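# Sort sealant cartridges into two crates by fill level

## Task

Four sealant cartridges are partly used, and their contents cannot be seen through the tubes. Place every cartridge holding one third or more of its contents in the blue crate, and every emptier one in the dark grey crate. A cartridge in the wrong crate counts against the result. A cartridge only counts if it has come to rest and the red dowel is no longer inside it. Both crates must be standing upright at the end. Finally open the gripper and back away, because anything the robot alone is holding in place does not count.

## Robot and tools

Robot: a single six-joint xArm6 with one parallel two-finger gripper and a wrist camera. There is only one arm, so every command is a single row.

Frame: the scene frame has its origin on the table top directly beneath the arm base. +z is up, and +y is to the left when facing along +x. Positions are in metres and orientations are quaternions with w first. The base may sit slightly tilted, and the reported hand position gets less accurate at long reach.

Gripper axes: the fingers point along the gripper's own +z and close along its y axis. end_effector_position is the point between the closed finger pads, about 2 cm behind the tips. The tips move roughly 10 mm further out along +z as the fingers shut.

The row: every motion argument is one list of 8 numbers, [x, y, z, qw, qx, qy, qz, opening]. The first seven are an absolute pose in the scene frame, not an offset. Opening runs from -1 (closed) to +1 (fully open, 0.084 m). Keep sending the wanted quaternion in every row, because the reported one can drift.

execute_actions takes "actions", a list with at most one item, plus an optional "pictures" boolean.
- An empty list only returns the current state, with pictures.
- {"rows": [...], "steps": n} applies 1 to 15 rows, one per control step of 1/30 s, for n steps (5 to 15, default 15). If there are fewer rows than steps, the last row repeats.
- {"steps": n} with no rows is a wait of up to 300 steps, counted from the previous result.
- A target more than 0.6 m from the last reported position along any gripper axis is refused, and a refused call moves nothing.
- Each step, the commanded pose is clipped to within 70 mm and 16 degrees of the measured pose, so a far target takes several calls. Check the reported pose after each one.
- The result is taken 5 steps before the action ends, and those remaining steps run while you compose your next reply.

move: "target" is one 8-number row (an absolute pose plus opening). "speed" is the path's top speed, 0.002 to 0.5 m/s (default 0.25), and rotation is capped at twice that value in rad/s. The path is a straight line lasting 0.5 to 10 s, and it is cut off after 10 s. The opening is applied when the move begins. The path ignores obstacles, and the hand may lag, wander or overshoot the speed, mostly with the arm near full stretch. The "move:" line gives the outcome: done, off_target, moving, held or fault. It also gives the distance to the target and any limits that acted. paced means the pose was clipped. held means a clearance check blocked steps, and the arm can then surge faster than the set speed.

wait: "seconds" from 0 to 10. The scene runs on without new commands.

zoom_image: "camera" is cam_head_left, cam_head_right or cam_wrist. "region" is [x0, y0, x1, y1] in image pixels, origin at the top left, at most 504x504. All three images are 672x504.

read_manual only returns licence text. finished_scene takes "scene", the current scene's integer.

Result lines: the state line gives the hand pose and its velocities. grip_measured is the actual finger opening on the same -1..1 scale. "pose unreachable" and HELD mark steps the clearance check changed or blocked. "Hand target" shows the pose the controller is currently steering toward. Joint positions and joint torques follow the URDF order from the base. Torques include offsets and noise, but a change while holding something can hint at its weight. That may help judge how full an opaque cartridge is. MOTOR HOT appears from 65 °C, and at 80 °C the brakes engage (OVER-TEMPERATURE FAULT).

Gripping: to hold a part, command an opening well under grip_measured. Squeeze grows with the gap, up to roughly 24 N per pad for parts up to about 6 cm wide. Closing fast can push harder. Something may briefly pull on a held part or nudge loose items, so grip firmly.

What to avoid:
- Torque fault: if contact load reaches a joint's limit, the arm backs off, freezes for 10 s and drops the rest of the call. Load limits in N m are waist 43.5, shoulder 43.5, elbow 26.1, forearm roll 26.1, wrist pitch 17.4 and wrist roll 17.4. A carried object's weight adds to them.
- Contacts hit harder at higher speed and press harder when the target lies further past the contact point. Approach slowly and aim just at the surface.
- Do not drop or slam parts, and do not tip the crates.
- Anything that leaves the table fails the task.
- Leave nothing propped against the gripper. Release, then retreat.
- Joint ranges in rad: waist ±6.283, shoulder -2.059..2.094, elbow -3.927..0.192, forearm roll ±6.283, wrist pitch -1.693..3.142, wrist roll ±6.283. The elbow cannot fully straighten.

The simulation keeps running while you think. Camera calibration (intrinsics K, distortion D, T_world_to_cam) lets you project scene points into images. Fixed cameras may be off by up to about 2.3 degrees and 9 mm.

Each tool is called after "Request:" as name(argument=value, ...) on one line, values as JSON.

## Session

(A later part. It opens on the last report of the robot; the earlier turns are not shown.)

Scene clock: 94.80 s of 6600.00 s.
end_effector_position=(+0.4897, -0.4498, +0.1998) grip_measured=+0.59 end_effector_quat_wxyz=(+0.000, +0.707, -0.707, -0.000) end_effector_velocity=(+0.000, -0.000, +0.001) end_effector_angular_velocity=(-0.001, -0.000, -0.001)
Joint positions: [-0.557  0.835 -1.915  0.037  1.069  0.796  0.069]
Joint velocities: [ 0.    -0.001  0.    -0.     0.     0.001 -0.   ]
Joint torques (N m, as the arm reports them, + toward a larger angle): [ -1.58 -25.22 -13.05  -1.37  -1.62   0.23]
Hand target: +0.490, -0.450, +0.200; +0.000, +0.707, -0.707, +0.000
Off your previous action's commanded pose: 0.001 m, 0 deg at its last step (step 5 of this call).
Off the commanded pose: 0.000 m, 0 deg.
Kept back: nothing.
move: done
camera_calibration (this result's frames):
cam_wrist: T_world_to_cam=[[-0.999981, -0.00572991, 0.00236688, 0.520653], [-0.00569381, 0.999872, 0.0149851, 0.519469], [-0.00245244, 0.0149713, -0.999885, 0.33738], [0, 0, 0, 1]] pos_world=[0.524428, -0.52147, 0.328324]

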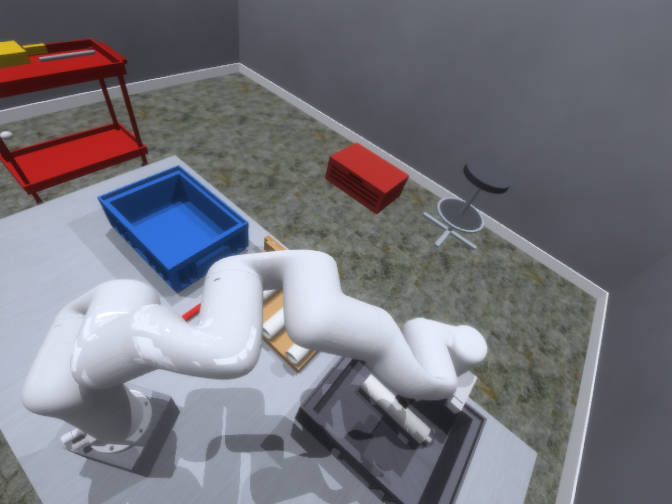

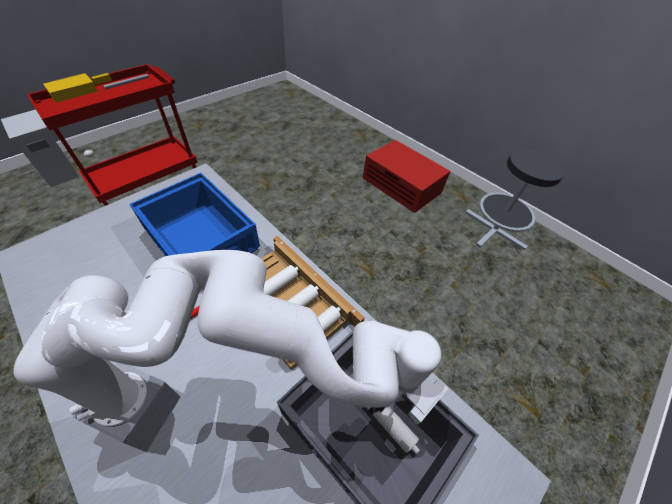

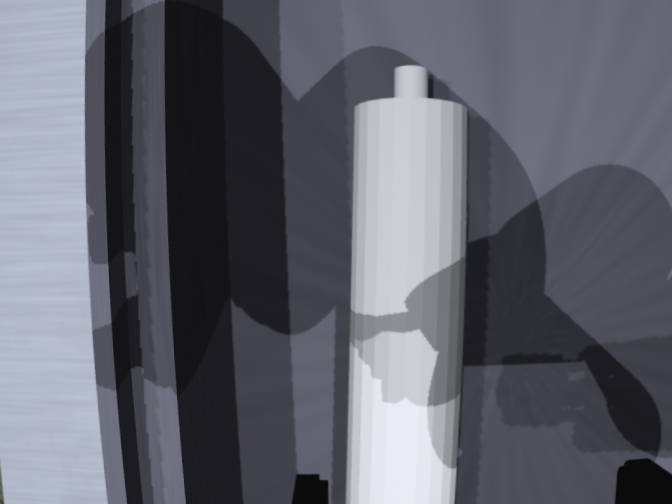

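Request:
move(target=[0.48, 0.067, 0.17, 0, 1, 0, 0, 1], speed=0.5)

Scene clock: 97.20 s of 6600.00 s.
end_effector_position=(+0.4823, +0.0671, +0.1698) grip_measured=+1.00 end_effector_quat_wxyz=(-0.001, +1.000, -0.001, +0.000) end_effector_velocity=(+0.001, +0.004, +0.000) end_effector_angular_velocity=(+0.000, -0.002, +0.010)
Joint positions: [ 0.333  0.282 -0.939  0.023  0.623  0.116  0.084]
Joint velocities: [ 0.008  0.001 -0.002 -0.    -0.001 -0.002  0.   ]
Joint torques (N m, as the arm reports them, + toward a larger angle): [ -1.15 -17.02 -10.7   -1.21  -1.58   0.25]
Hand target: +0.482, +0.068, +0.170; -0.001, +1.000, +0.000, +0.000
Off the commanded pose: 0.002 m, 0 deg.
Kept back: nothing.
move: done
camera_calibration (this result's frames):
cam_wrist: T_world_to_cam=[[0.00458659, -0.999989, 0.000203317, 0.0988824], [-0.999896, -0.00458337, 0.0137082, 0.550186], [-0.0137071, -0.000266169, -0.999906, 0.306119], [0, 0, 0, 1]] pos_world=[0.553871, 0.101485, 0.298528]

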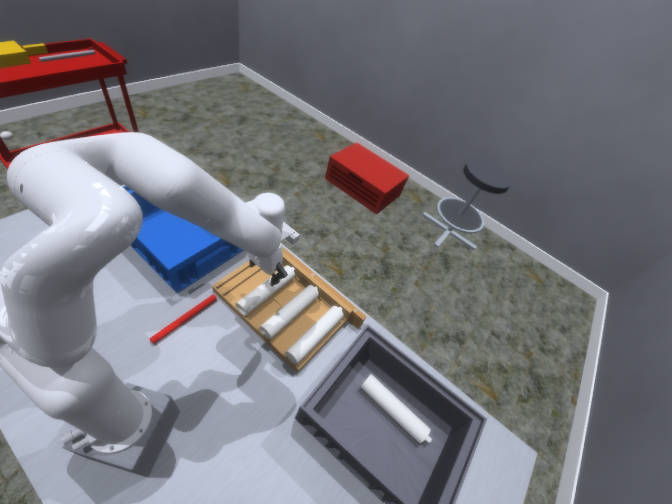

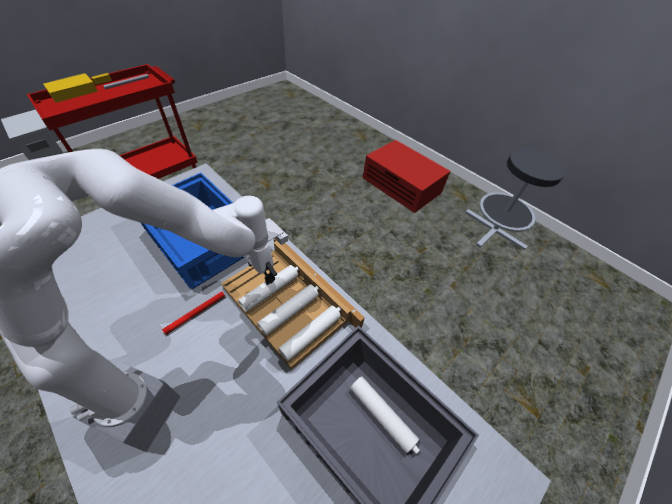

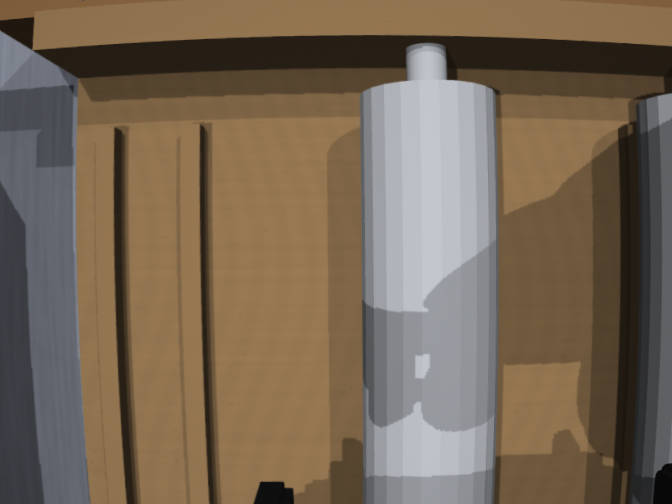

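Request:
move(target=[0.48, 0.066, 0.059, 0, 1, 0, 0, 1], speed=0.3)

Request:
execute_actions(actions=[{"rows": [[0.48,0.066,0.058,0,1,0,0,0.8],[0.48,0.066,0.058,0,1,0,0,0.65],[0.48,0.066,0.058,0,1,0,0,0.5],[0.48,0.066,0.058,0,1,0,0,0.4],[0.48,0.066,0.058,0,1,0,0,0.3],[0.48,0.066,0.058,0,1,0,0,0.2],[0.48,0.066,0.058,0,1,0,0,0.1],[0.48,0.066,0.058,0,1,0,0,0.0],[0.48,0.066,0.058,0,1,0,0,-0.1],[0.48,0.066,0.058,0,1,0,0,-0.2],[0.48,0.066,0.058,0,1,0,0,-0.3]], "steps": 15}])

Request:
move(target=[0.48, 0.066, 0.2, 0, 1, 0, 0, -0.35], speed=0.3)

Scene clock: 98.47 s of 6600.00 s.
end_effector_position=(+0.4806, +0.0661, +0.0594) grip_measured=+1.00 end_effector_quat_wxyz=(-0.000, +1.000, +0.000, +0.001) end_effector_velocity=(-0.004, -0.000, -0.005) end_effector_angular_velocity=(-0.002, +0.009, +0.000)
Joint positions: [ 0.337  0.573 -0.969  0.033  0.362  0.106  0.084]
Joint velocities: [ 0.     0.009  0.002 -0.001 -0.001  0.001 -0.   ]
Joint torques (N m, as the arm reports them, + toward a larger angle): [ -0.95 -19.07  -8.59  -0.91  -1.74   0.32]
Hand target: +0.480, +0.066, +0.059; -0.000, +1.000, +0.000, -0.000
Off the commanded pose: 0.001 m, 0 deg.
Kept back: nothing.
move: done
camera_calibration (this result's frames):
cam_wrist: T_world_to_cam=[[0.00596251, -0.999981, 0.00157635, 0.0971513], [-0.999891, -0.00594071, 0.0134916, 0.550048], [-0.013482, -0.00165662, -0.999908, 0.195724], [0, 0, 0, 1]] pos_world=[0.552048, 0.100741, 0.188131]

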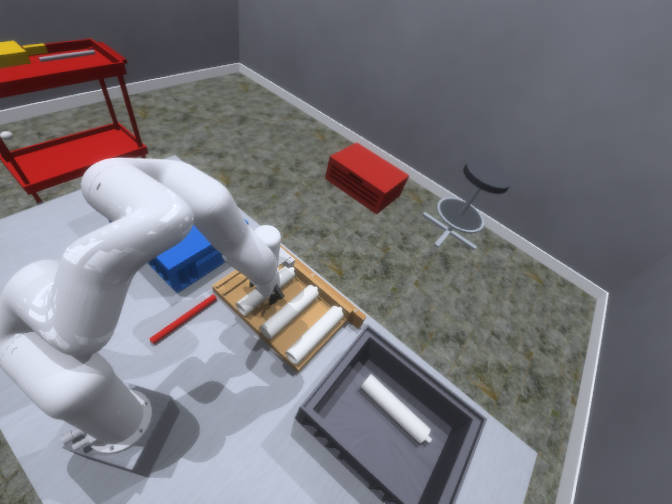

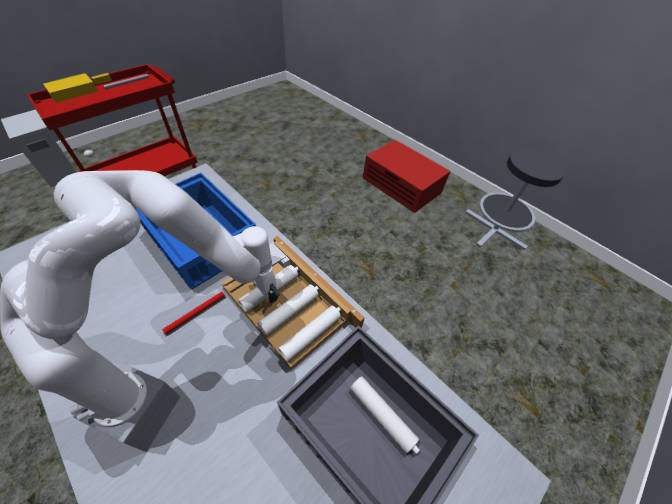

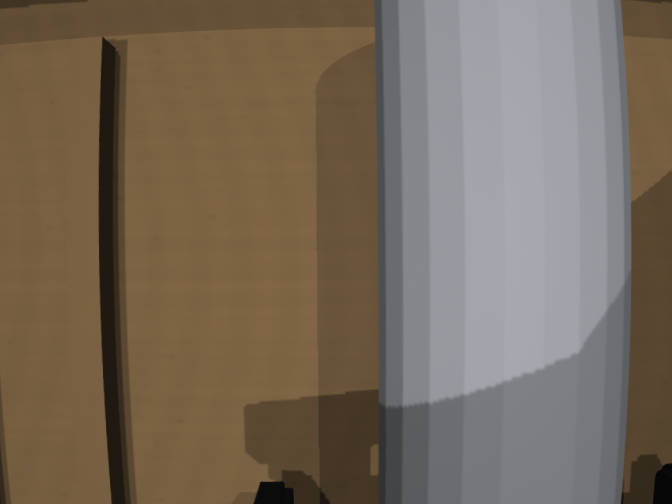

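Scene clock: 98.80 s of 6600.00 s.
end_effector_position=(+0.4803, +0.0658, +0.0583) grip_measured=+0.10 end_effector_quat_wxyz=(-0.000, +1.000, -0.000, +0.000) end_effector_velocity=(-0.001, +0.001, -0.002) end_effector_angular_velocity=(-0.001, +0.002, +0.003)
Joint positions: [ 0.336  0.576 -0.969  0.033  0.36   0.106  0.048]
Joint velocities: [ 0.002  0.003  0.001 -0.001 -0.002 -0.     0.   ]
Joint torques (N m, as the arm reports them, + toward a larger angle): [ -0.46 -18.38  -8.24  -1.06  -1.72   0.24]
Steps of this call (steps 1 to 10: the first 10 steps of this action). Readings (end_effector_position):
1: (+0.4805, +0.0661, +0.0593)
2: (+0.4805, +0.0661, +0.0591)
4: (+0.4802, +0.0661, +0.0585)
8: (+0.4800, +0.0659, +0.0581)
10: the state above

Scene clock: 100.03 s of 6600.00 s.
end_effector_position=(+0.4793, +0.0658, +0.1993) grip_measured=+0.10 end_effector_quat_wxyz=(+0.000, +1.000, -0.000, -0.001) end_effector_velocity=(+0.004, +0.001, +0.007) end_effector_angular_velocity=(+0.002, -0.013, +0.001)
Joint positions: [ 0.331  0.209 -0.94   0.018  0.7    0.117  0.048]
Joint velocities: [ 0.    -0.01  -0.007 -0.     0.004 -0.001 -0.   ]
Joint torques (N m, as the arm reports them, + toward a larger angle): [ -0.48 -16.7  -11.62  -1.26  -1.85   0.4 ]
Hand target: +0.480, +0.066, +0.200; +0.000, +1.000, -0.000, +0.000
Off your previous action's commanded pose: 0.000 m, 0 deg at its last step (step 5 of this call).
Off the commanded pose: 0.001 m, 0 deg.
Kept back: nothing.
move: done
camera_calibration (this result's frames):
cam_wrist: T_world_to_cam=[[0.00572841, -0.999981, 0.002335, 0.0966139], [-0.999846, -0.00568893, 0.0165786, 0.546183], [-0.016565, -0.00242961, -0.99986, 0.337047], [0, 0, 0, 1]] pos_world=[0.551129, 0.100538, 0.327719]

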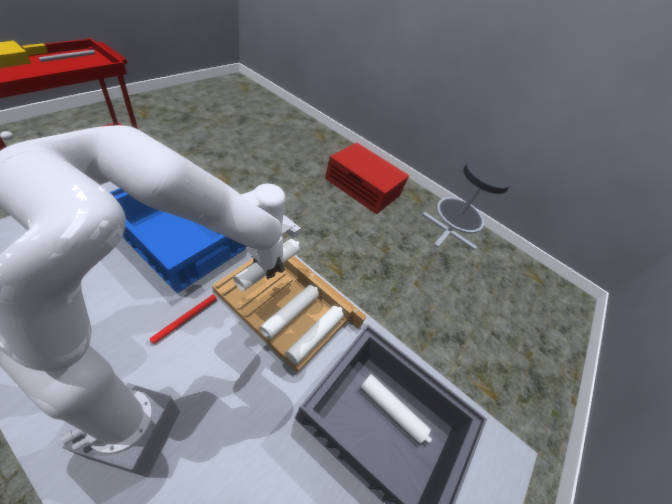

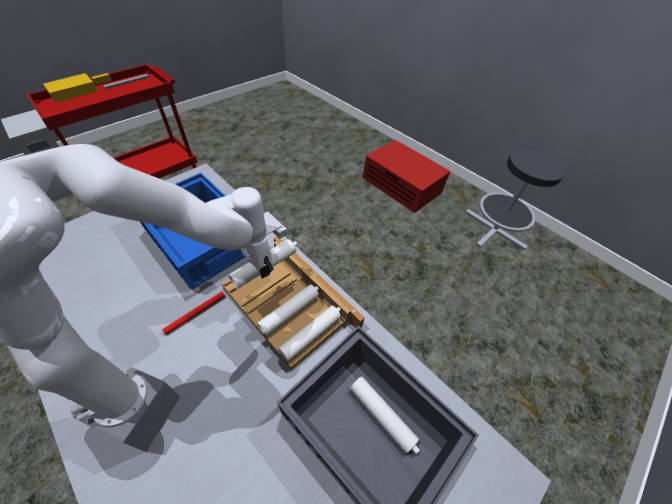

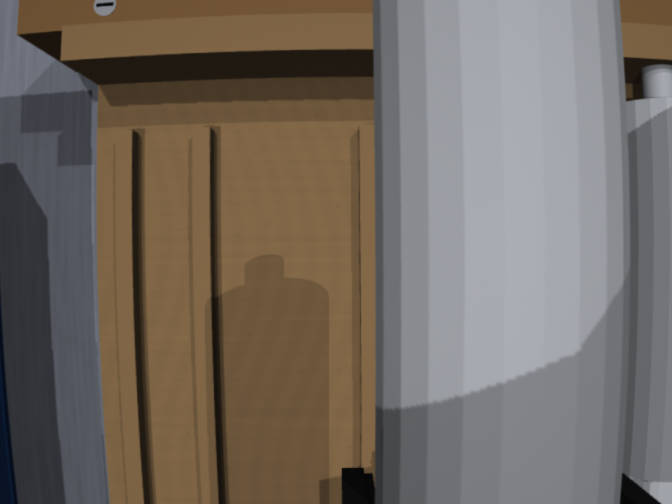

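Request:
move(target=[0.385, -0.45, 0.2, 0, 0.7071, -0.7071, 0, -0.35], speed=0.5)

Request:
move(target=[0.385, -0.45, 0.05, 0, 0.7071, -0.7071, 0, -0.35], speed=0.3)

Scene clock: 102.47 s of 6600.00 s.
end_effector_position=(+0.3831, -0.4501, +0.2003) grip_measured=+0.10 end_effector_quat_wxyz=(+0.001, +0.707, -0.707, +0.000) end_effector_velocity=(-0.002, -0.003, -0.000) end_effector_angular_velocity=(+0.003, +0.002, -0.009)
Joint positions: [-0.68   0.567 -1.455  0.042  0.88   0.664  0.048]
Joint velocities: [-0.006  0.008 -0.013 -0.     0.009  0.003  0.   ]
Joint torques (N m, as the arm reports them, + toward a larger angle): [ -1.29 -22.61 -13.01  -1.07  -1.92   0.29]
Hand target: +0.383, -0.451, +0.200; +0.001, +0.707, -0.707, +0.000
Off the commanded pose: 0.002 m, 0 deg.
Kept back: nothing.
move: done
camera_calibration (this result's frames):
cam_wrist: T_world_to_cam=[[-0.999972, -0.0069593, 0.00282717, 0.41338], [-0.00692266, 0.999894, 0.0127708, 0.520099], [-0.00291575, 0.0127509, -0.999914, 0.336799], [0, 0, 0, 1]] pos_world=[0.417951, -0.521462, 0.328959]

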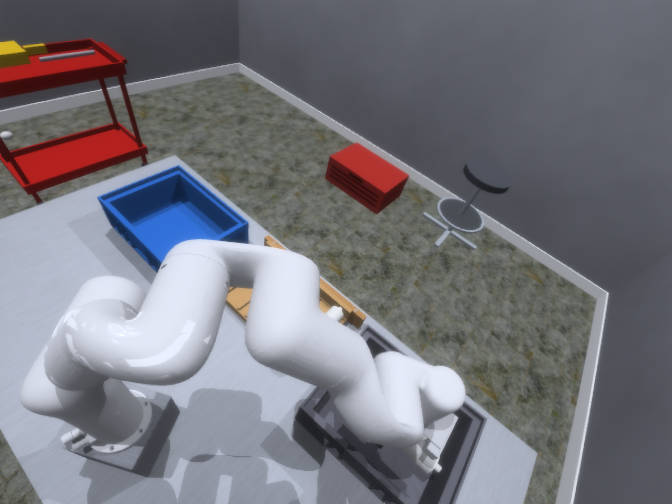

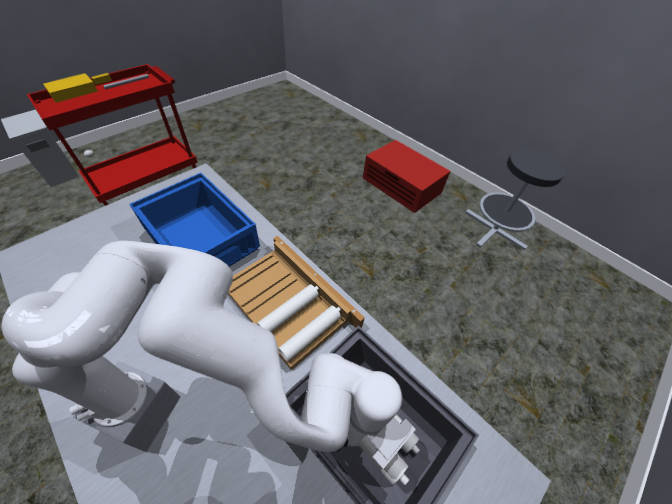

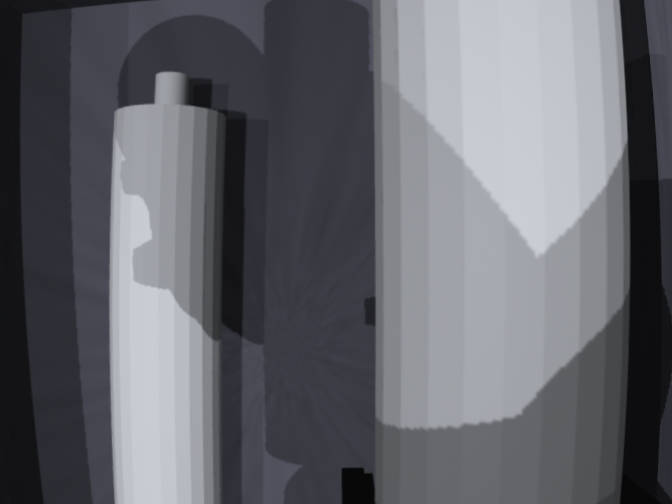

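Scene clock: 103.53 s of 6600.00 s.
end_effector_position=(+0.3855, -0.4505, +0.0507) grip_measured=+0.10 end_effector_quat_wxyz=(-0.000, +0.707, -0.707, +0.001) end_effector_velocity=(-0.004, +0.005, -0.009) end_effector_angular_velocity=(+0.014, +0.012, +0.000)
Joint positions: [-0.667  0.881 -1.5    0.059  0.611  0.656  0.048]
Joint velocities: [ 0.001  0.013  0.005 -0.     0.001  0.    -0.   ]
Joint torques (N m, as the arm reports them, + toward a larger angle): [ -1.58 -23.96 -11.26  -1.02  -1.87   0.3 ]
Hand target: +0.385, -0.450, +0.050; -0.000, +0.707, -0.707, +0.000
Off the commanded pose: 0.001 m, 0 deg.
Kept back: nothing.
move: done
camera_calibration (this result's frames):
cam_wrist: T_world_to_cam=[[-0.999982, -0.00598099, 0.000848142, 0.416722], [-0.00596882, 0.999888, 0.0136925, 0.522014], [-0.000929942, 0.0136872, -0.999906, 0.186909], [0, 0, 0, 1]] pos_world=[0.420004, -0.522022, 0.17939]

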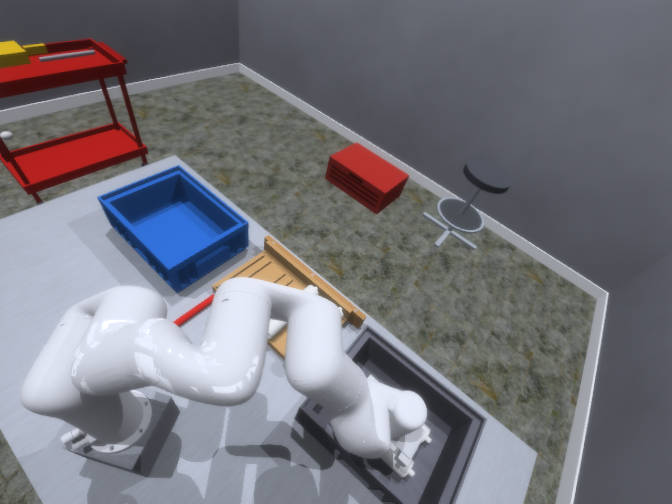

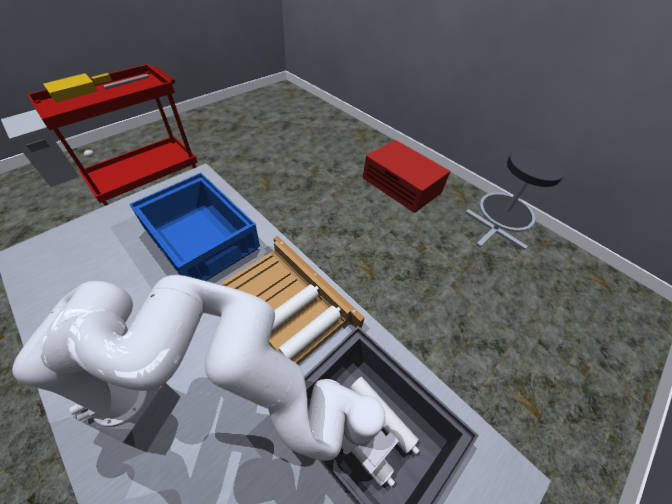

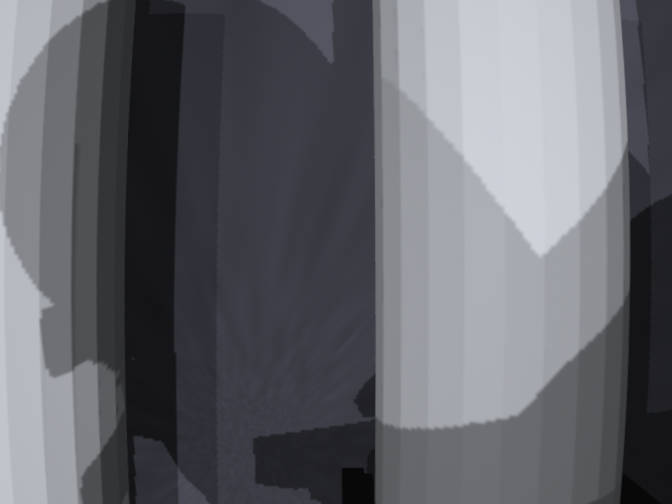

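Request:
execute_actions(actions=[{"rows": [[0.385,-0.45,0.048,0,0.7071,-0.7071,0,-0.35],[0.385,-0.45,0.046,0,0.7071,-0.7071,0,-0.35],[0.385,-0.45,0.044,0,0.7071,-0.7071,0,-0.35],[0.385,-0.45,0.042,0,0.7071,-0.7071,0,-0.35],[0.385,-0.45,0.040,0,0.7071,-0.7071,0,-0.35],[0.385,-0.45,0.038,0,0.7071,-0.7071,0,-0.35],[0.385,-0.45,0.037,0,0.7071,-0.7071,0,-0.35],[0.385,-0.45,0.037,0,0.7071,-0.7071,0,-0.2],[0.385,-0.45,0.037,0,0.7071,-0.7071,0,-0.05],[0.385,-0.45,0.037,0,0.7071,-0.7071,0,0.08],[0.385,-0.45,0.037,0,0.7071,-0.7071,0,0.2],[0.385,-0.45,0.037,0,0.7071,-0.7071,0,0.3],[0.385,-0.45,0.037,0,0.7071,-0.7071,0,0.4],[0.385,-0.45,0.037,0,0.7071,-0.7071,0,0.5],[0.385,-0.45,0.037,0,0.7071,-0.7071,0,0.6]], "steps": 15}])

Request:
move(target=[0.385, -0.45, 0.2, 0, 0.7071, -0.7071, 0, 0.6], speed=0.4)

Scene clock: 104.20 s of 6600.00 s.
end_effector_position=(+0.3862, -0.4513, +0.0404) grip_measured=+0.10 end_effector_quat_wxyz=(+0.000, +0.707, -0.707, +0.002) end_effector_velocity=(+0.001, -0.001, -0.011) end_effector_angular_velocity=(-0.000, -0.002, -0.001)
Joint positions: [-0.666  0.907 -1.513  0.061  0.594  0.655  0.048]
Joint velocities: [ 0.001  0.032 -0.022  0.003 -0.012 -0.001  0.003]
Joint torques (N m, as the arm reports them, + toward a larger angle): [ -1.65 -19.6   -8.98  -1.2   -1.9    0.34]
Steps of this call (steps 1 to 10: nothing new was sent; steps 11 to 20: the first 10 steps of this action). Readings (end_effector_position):
11: (+0.3852, -0.4502, +0.0499)
12: (+0.3853, -0.4503, +0.0496)
14: (+0.3855, -0.4505, +0.0477)
18: (+0.3849, -0.4499, +0.0403)
20: the state above

Scene clock: 105.67 s of 6600.00 s.
end_effector_position=(+0.3844, -0.4494, +0.1989) grip_measured=+0.59 end_effector_quat_wxyz=(-0.000, +0.707, -0.707, -0.001) end_effector_velocity=(+0.004, -0.004, +0.011) end_effector_angular_velocity=(-0.015, -0.013, +0.000)
Joint positions: [-0.678  0.572 -1.46   0.044  0.883  0.665  0.069]
Joint velocities: [-0.    -0.013 -0.008  0.     0.002  0.     0.   ]
Joint torques (N m, as the arm reports them, + toward a larger angle): [ -1.18 -21.97 -12.15  -1.33  -1.62   0.31]
Hand target: +0.385, -0.450, +0.200; +0.000, +0.707, -0.707, -0.000
Off your previous action's commanded pose: 0.001 m, 0 deg at its last step (step 5 of this call).
Off the commanded pose: 0.001 m, 0 deg.
Kept back: nothing.
move: done
camera_calibration (this result's frames):
cam_wrist: T_world_to_cam=[[-0.999978, -0.00568482, 0.00341246, 0.415173], [-0.00562845, 0.999851, 0.0163064, 0.518214], [-0.00350465, 0.0162869, -0.999861, 0.337238], [0, 0, 0, 1]] pos_world=[0.419262, -0.521269, 0.327325]

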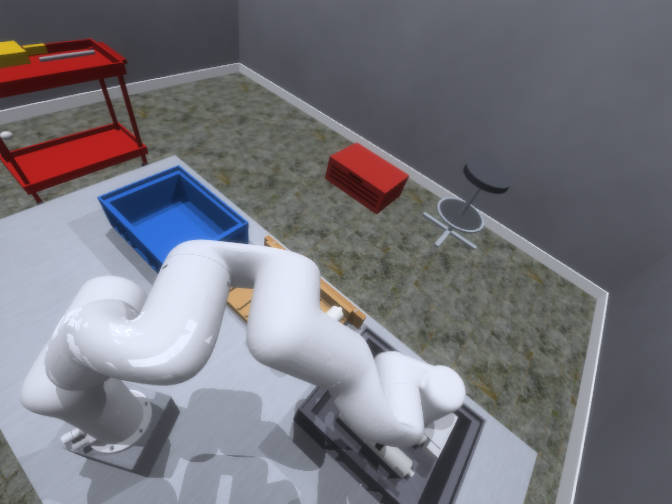

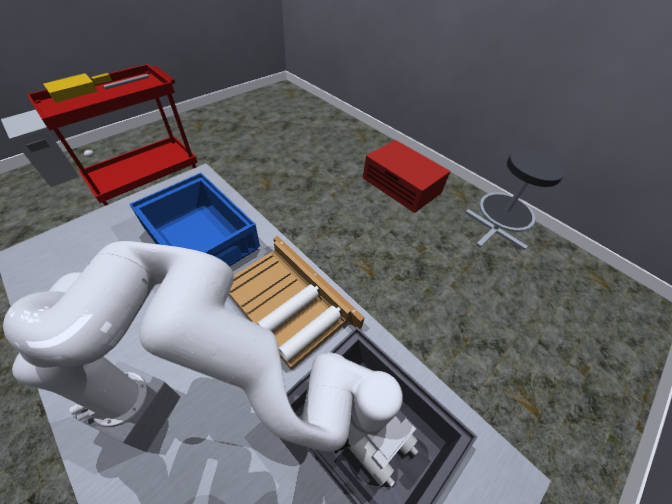

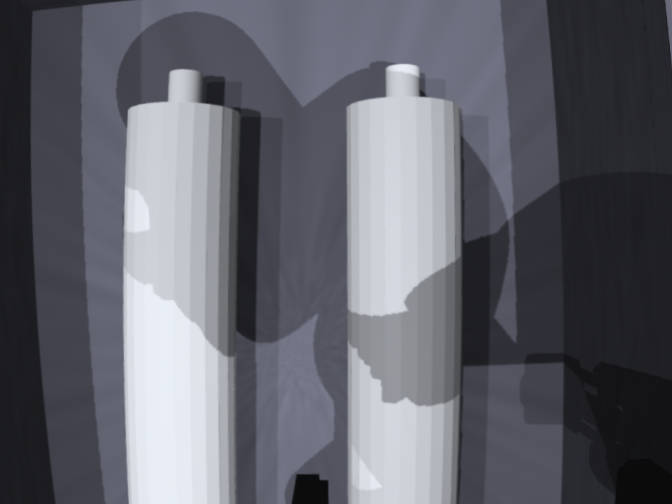

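Request:
move(target=[0.50, -0.045, 0.17, 0, 1, 0, 0, 1], speed=0.5)

Scene clock: 108.03 s of 6600.00 s.
end_effector_position=(+0.5017, -0.0453, +0.1699) grip_measured=+1.00 end_effector_quat_wxyz=(-0.001, +1.000, -0.001, +0.001) end_effector_velocity=(+0.001, +0.003, -0.000) end_effector_angular_velocity=(+0.000, -0.001, +0.012)
Joint positions: [ 0.102  0.333 -1.012  0.034  0.649 -0.123  0.084]
Joint velocities: [ 0.007  0.002 -0.003  0.    -0.    -0.005 -0.   ]
Joint torques (N m, as the arm reports them, + toward a larger angle): [ -1.41 -18.09 -10.92  -1.08  -1.55   0.33]
Hand target: +0.502, -0.045, +0.170; -0.001, +1.000, +0.000, +0.001
Off the commanded pose: 0.002 m, 0 deg.
Kept back: nothing.
move: done
camera_calibration (this result's frames):
cam_wrist: T_world_to_cam=[[0.00438096, -0.99999, 0.000655874, -0.0136363], [-0.999898, -0.00437164, 0.0135937, 0.569106], [-0.0135907, -0.000715361, -0.999907, 0.306381], [0, 0, 0, 1]] pos_world=[0.573271, -0.010929, 0.298626]

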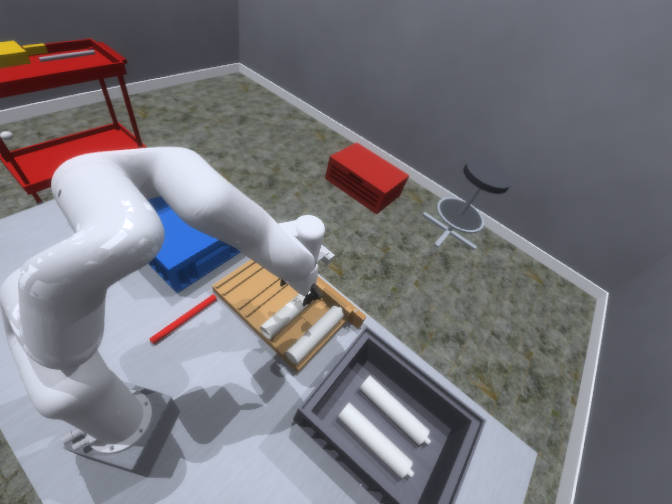

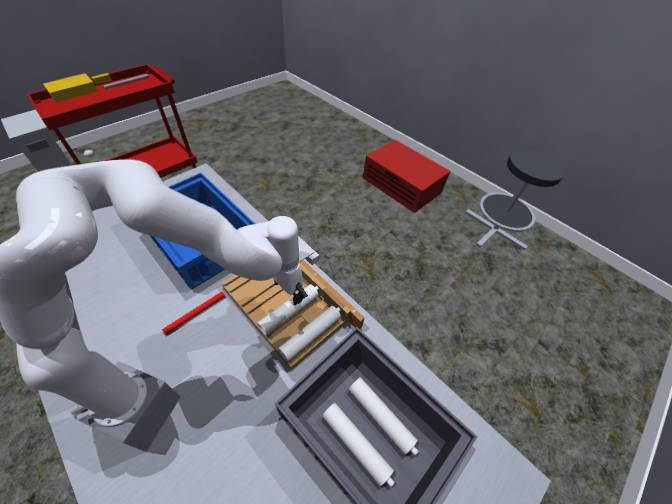

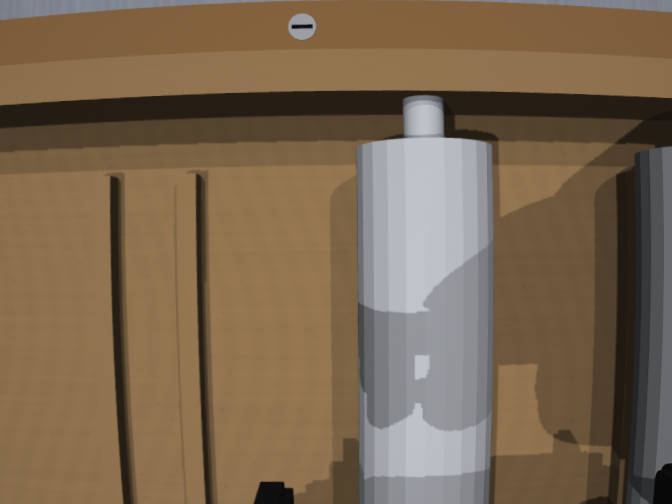

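Request:
move(target=[0.50, -0.045, 0.059, 0, 1, 0, 0, 1], speed=0.3)

Request:
execute_actions(actions=[{"rows": [[0.5,-0.045,0.058,0,1,0,0,0.8],[0.5,-0.045,0.058,0,1,0,0,0.65],[0.5,-0.045,0.058,0,1,0,0,0.5],[0.5,-0.045,0.058,0,1,0,0,0.4],[0.5,-0.045,0.058,0,1,0,0,0.3],[0.5,-0.045,0.058,0,1,0,0,0.2],[0.5,-0.045,0.058,0,1,0,0,0.1],[0.5,-0.045,0.058,0,1,0,0,0.0],[0.5,-0.045,0.058,0,1,0,0,-0.1],[0.5,-0.045,0.058,0,1,0,0,-0.2],[0.5,-0.045,0.058,0,1,0,0,-0.3],[0.5,-0.045,0.058,0,1,0,0,-0.4],[0.5,-0.045,0.058,0,1,0,0,-0.5]], "steps": 15}])

Request:
move(target=[0.50, -0.045, 0.2, 0, 1, 0, 0, -0.5], speed=0.25)

Scene clock: 109.23 s of 6600.00 s.
end_effector_position=(+0.5006, -0.0450, +0.0595) grip_measured=+1.00 end_effector_quat_wxyz=(-0.000, +1.000, +0.000, +0.001) end_effector_velocity=(-0.003, +0.000, -0.004) end_effector_angular_velocity=(+0.001, +0.008, -0.000)
Joint positions: [ 0.11   0.613 -1.044  0.048  0.401 -0.134  0.084]
Joint velocities: [ 0.001  0.009 -0.     0.002 -0.001 -0.001 -0.   ]
Joint torques (N m, as the arm reports them, + toward a larger angle): [ -0.92 -19.45  -9.04  -1.15  -1.62   0.32]
Hand target: +0.500, -0.045, +0.059; -0.000, +1.000, +0.000, +0.000
Off the commanded pose: 0.001 m, 0 deg.
Kept back: nothing.
move: done
camera_calibration (this result's frames):
cam_wrist: T_world_to_cam=[[0.00595819, -0.999981, 0.00185796, -0.0141173], [-0.999892, -0.00593269, 0.0134453, 0.569408], [-0.013434, -0.00193786, -0.999908, 0.195804], [0, 0, 0, 1]] pos_world=[0.572061, -0.0103595, 0.188156]

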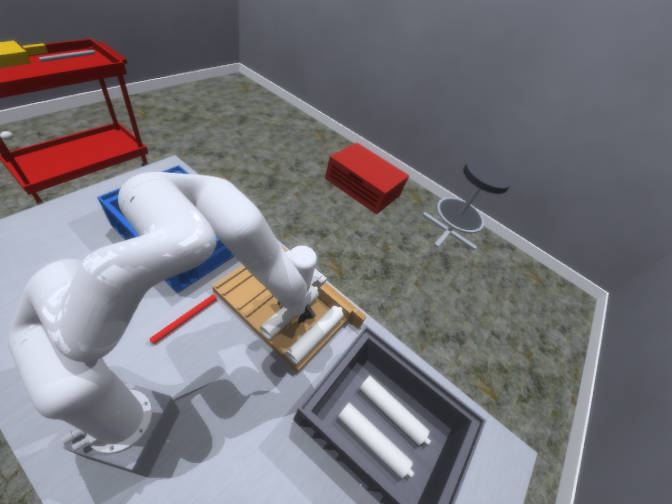

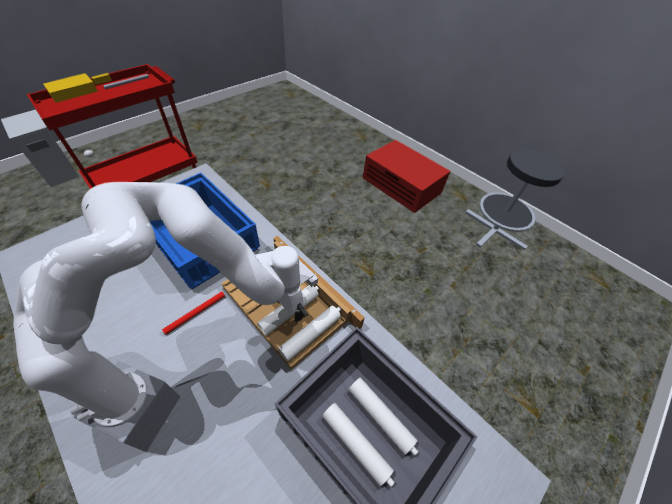

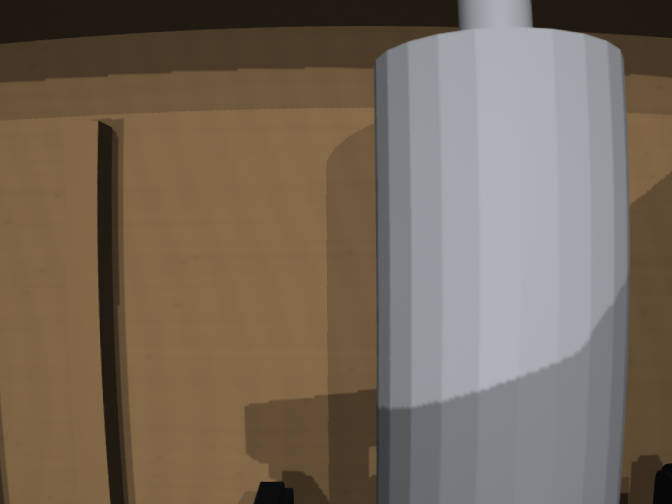

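Scene clock: 109.57 s of 6600.00 s.
end_effector_position=(+0.5000, -0.0452, +0.0582) grip_measured=+0.10 end_effector_quat_wxyz=(+0.000, +1.000, -0.000, +0.000) end_effector_velocity=(+0.001, +0.001, +0.000) end_effector_angular_velocity=(-0.000, -0.002, -0.002)
Joint positions: [ 0.109  0.616 -1.044  0.048  0.399 -0.134  0.049]
Joint velocities: [ 0.001  0.001 -0.002 -0.001 -0.001  0.004  0.   ]
Joint torques (N m, as the arm reports them, + toward a larger angle): [ -0.48 -19.07  -8.84  -1.19  -1.76   0.26]
Steps of this call (steps 1 to 10: the first 10 steps of this action). Readings (end_effector_position):
1: (+0.5005, -0.0450, +0.0593)
2: (+0.5005, -0.0450, +0.0591)
4: (+0.5003, -0.0450, +0.0585)
8: (+0.5000, -0.0451, +0.0581)
10: the state above

Scene clock: 110.90 s of 6600.00 s.
end_effector_position=(+0.4993, -0.0450, +0.1993) grip_measured=+0.10 end_effector_quat_wxyz=(+0.000, +1.000, -0.000, -0.001) end_effector_velocity=(+0.006, -0.000, +0.008) end_effector_angular_velocity=(-0.001, -0.017, -0.002)
Joint positions: [ 0.101  0.264 -1.015  0.028  0.724 -0.12   0.048]
Joint velocities: [-0.    -0.01  -0.009  0.001  0.001  0.001  0.   ]
Joint torques (N m, as the arm reports them, + toward a larger angle): [ -1.14 -19.19 -12.51  -1.04  -2.01   0.34]
Hand target: +0.500, -0.045, +0.200; +0.000, +1.000, -0.000, -0.000
Off your previous action's commanded pose: 0.000 m, 0 deg at its last step (step 5 of this call).
Off the commanded pose: 0.001 m, 0 deg.
Kept back: nothing.
move: done
camera_calibration (this result's frames):
cam_wrist: T_world_to_cam=[[0.00572487, -0.999982, 0.00190965, -0.014245], [-0.999848, -0.00569263, 0.0164815, 0.565589], [-0.0164703, -0.00200372, -0.999862, 0.337156], [0, 0, 0, 1]] pos_world=[0.571137, -0.0103495, 0.327815]

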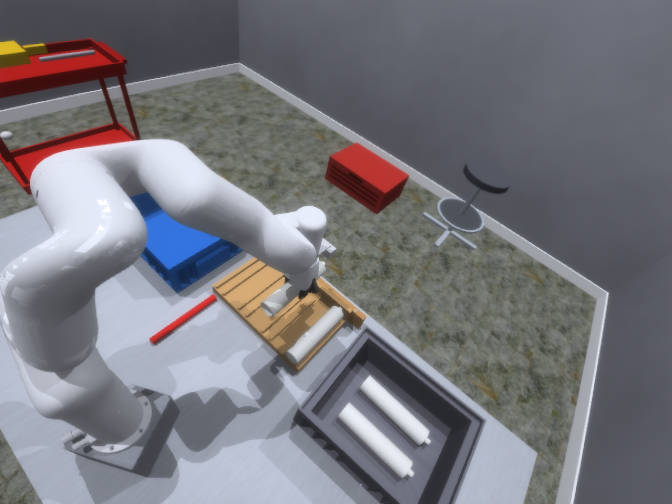

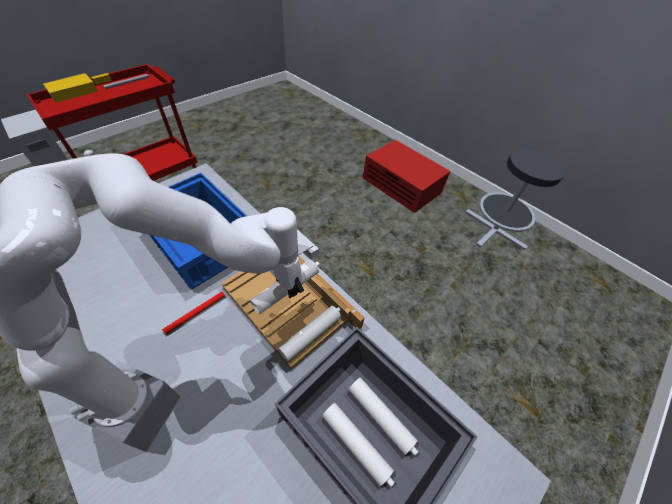

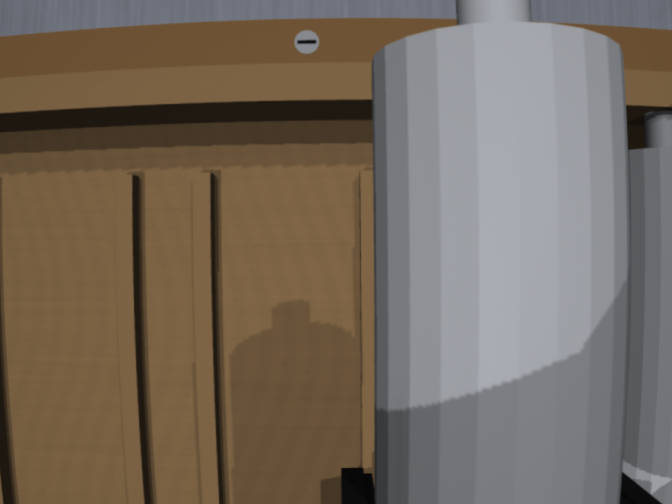

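Request:
move(target=[0.45, 0.46, 0.21, 0, 0.7071, 0.7071, 0, -0.5], speed=0.45)

Scene clock: 113.50 s of 6600.00 s.
end_effector_position=(+0.4514, +0.4604, +0.2102) grip_measured=+0.10 end_effector_quat_wxyz=(-0.001, +0.707, +0.707, +0.001) end_effector_velocity=(-0.001, +0.003, -0.000) end_effector_angular_velocity=(-0.003, +0.002, +0.007)
Joint positions: [ 1.     0.69  -1.733 -0.011  1.009 -0.764  0.048]
Joint velocities: [ 0.005  0.007 -0.013 -0.001  0.009 -0.001 -0.   ]
Joint torques (N m, as the arm reports them, + toward a larger angle): [ -0.4  -26.13 -14.14  -0.94  -1.95   0.27]
Hand target: +0.451, +0.461, +0.210; -0.001, +0.707, +0.707, +0.001
Off the commanded pose: 0.001 m, 0 deg.
Kept back: nothing.
move: done
camera_calibration (this result's frames):
cam_wrist: T_world_to_cam=[[0.999987, 0.00476246, 0.00203705, -0.42002], [0.00473601, -0.999907, 0.0127969, 0.525509], [0.00209781, -0.0127871, -0.999916, 0.344828], [0, 0, 0, 1]] pos_world=[0.416802, 0.531869, 0.338929]

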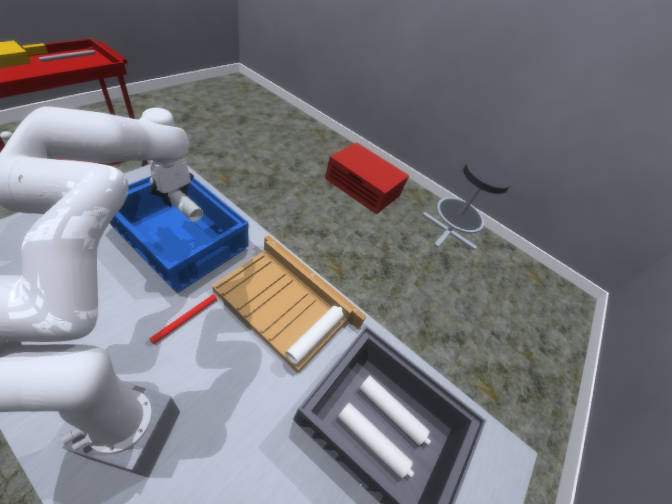

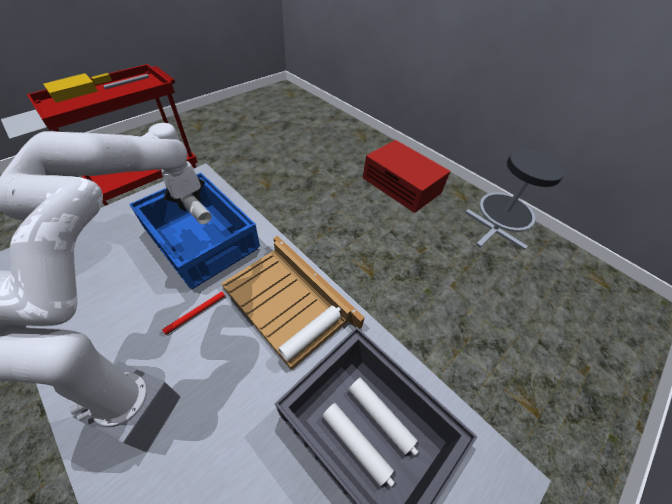

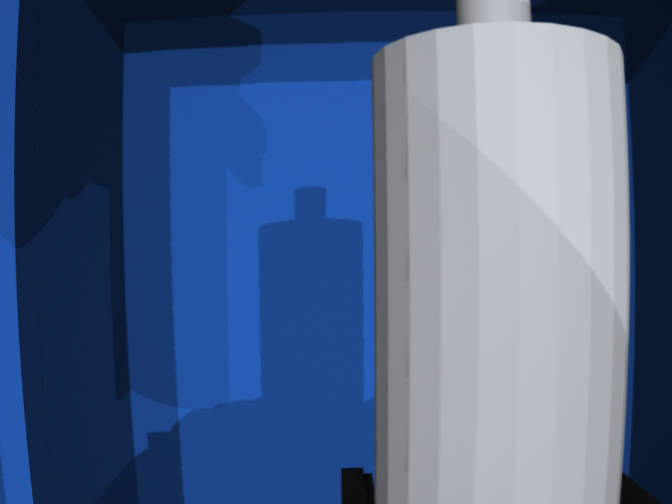

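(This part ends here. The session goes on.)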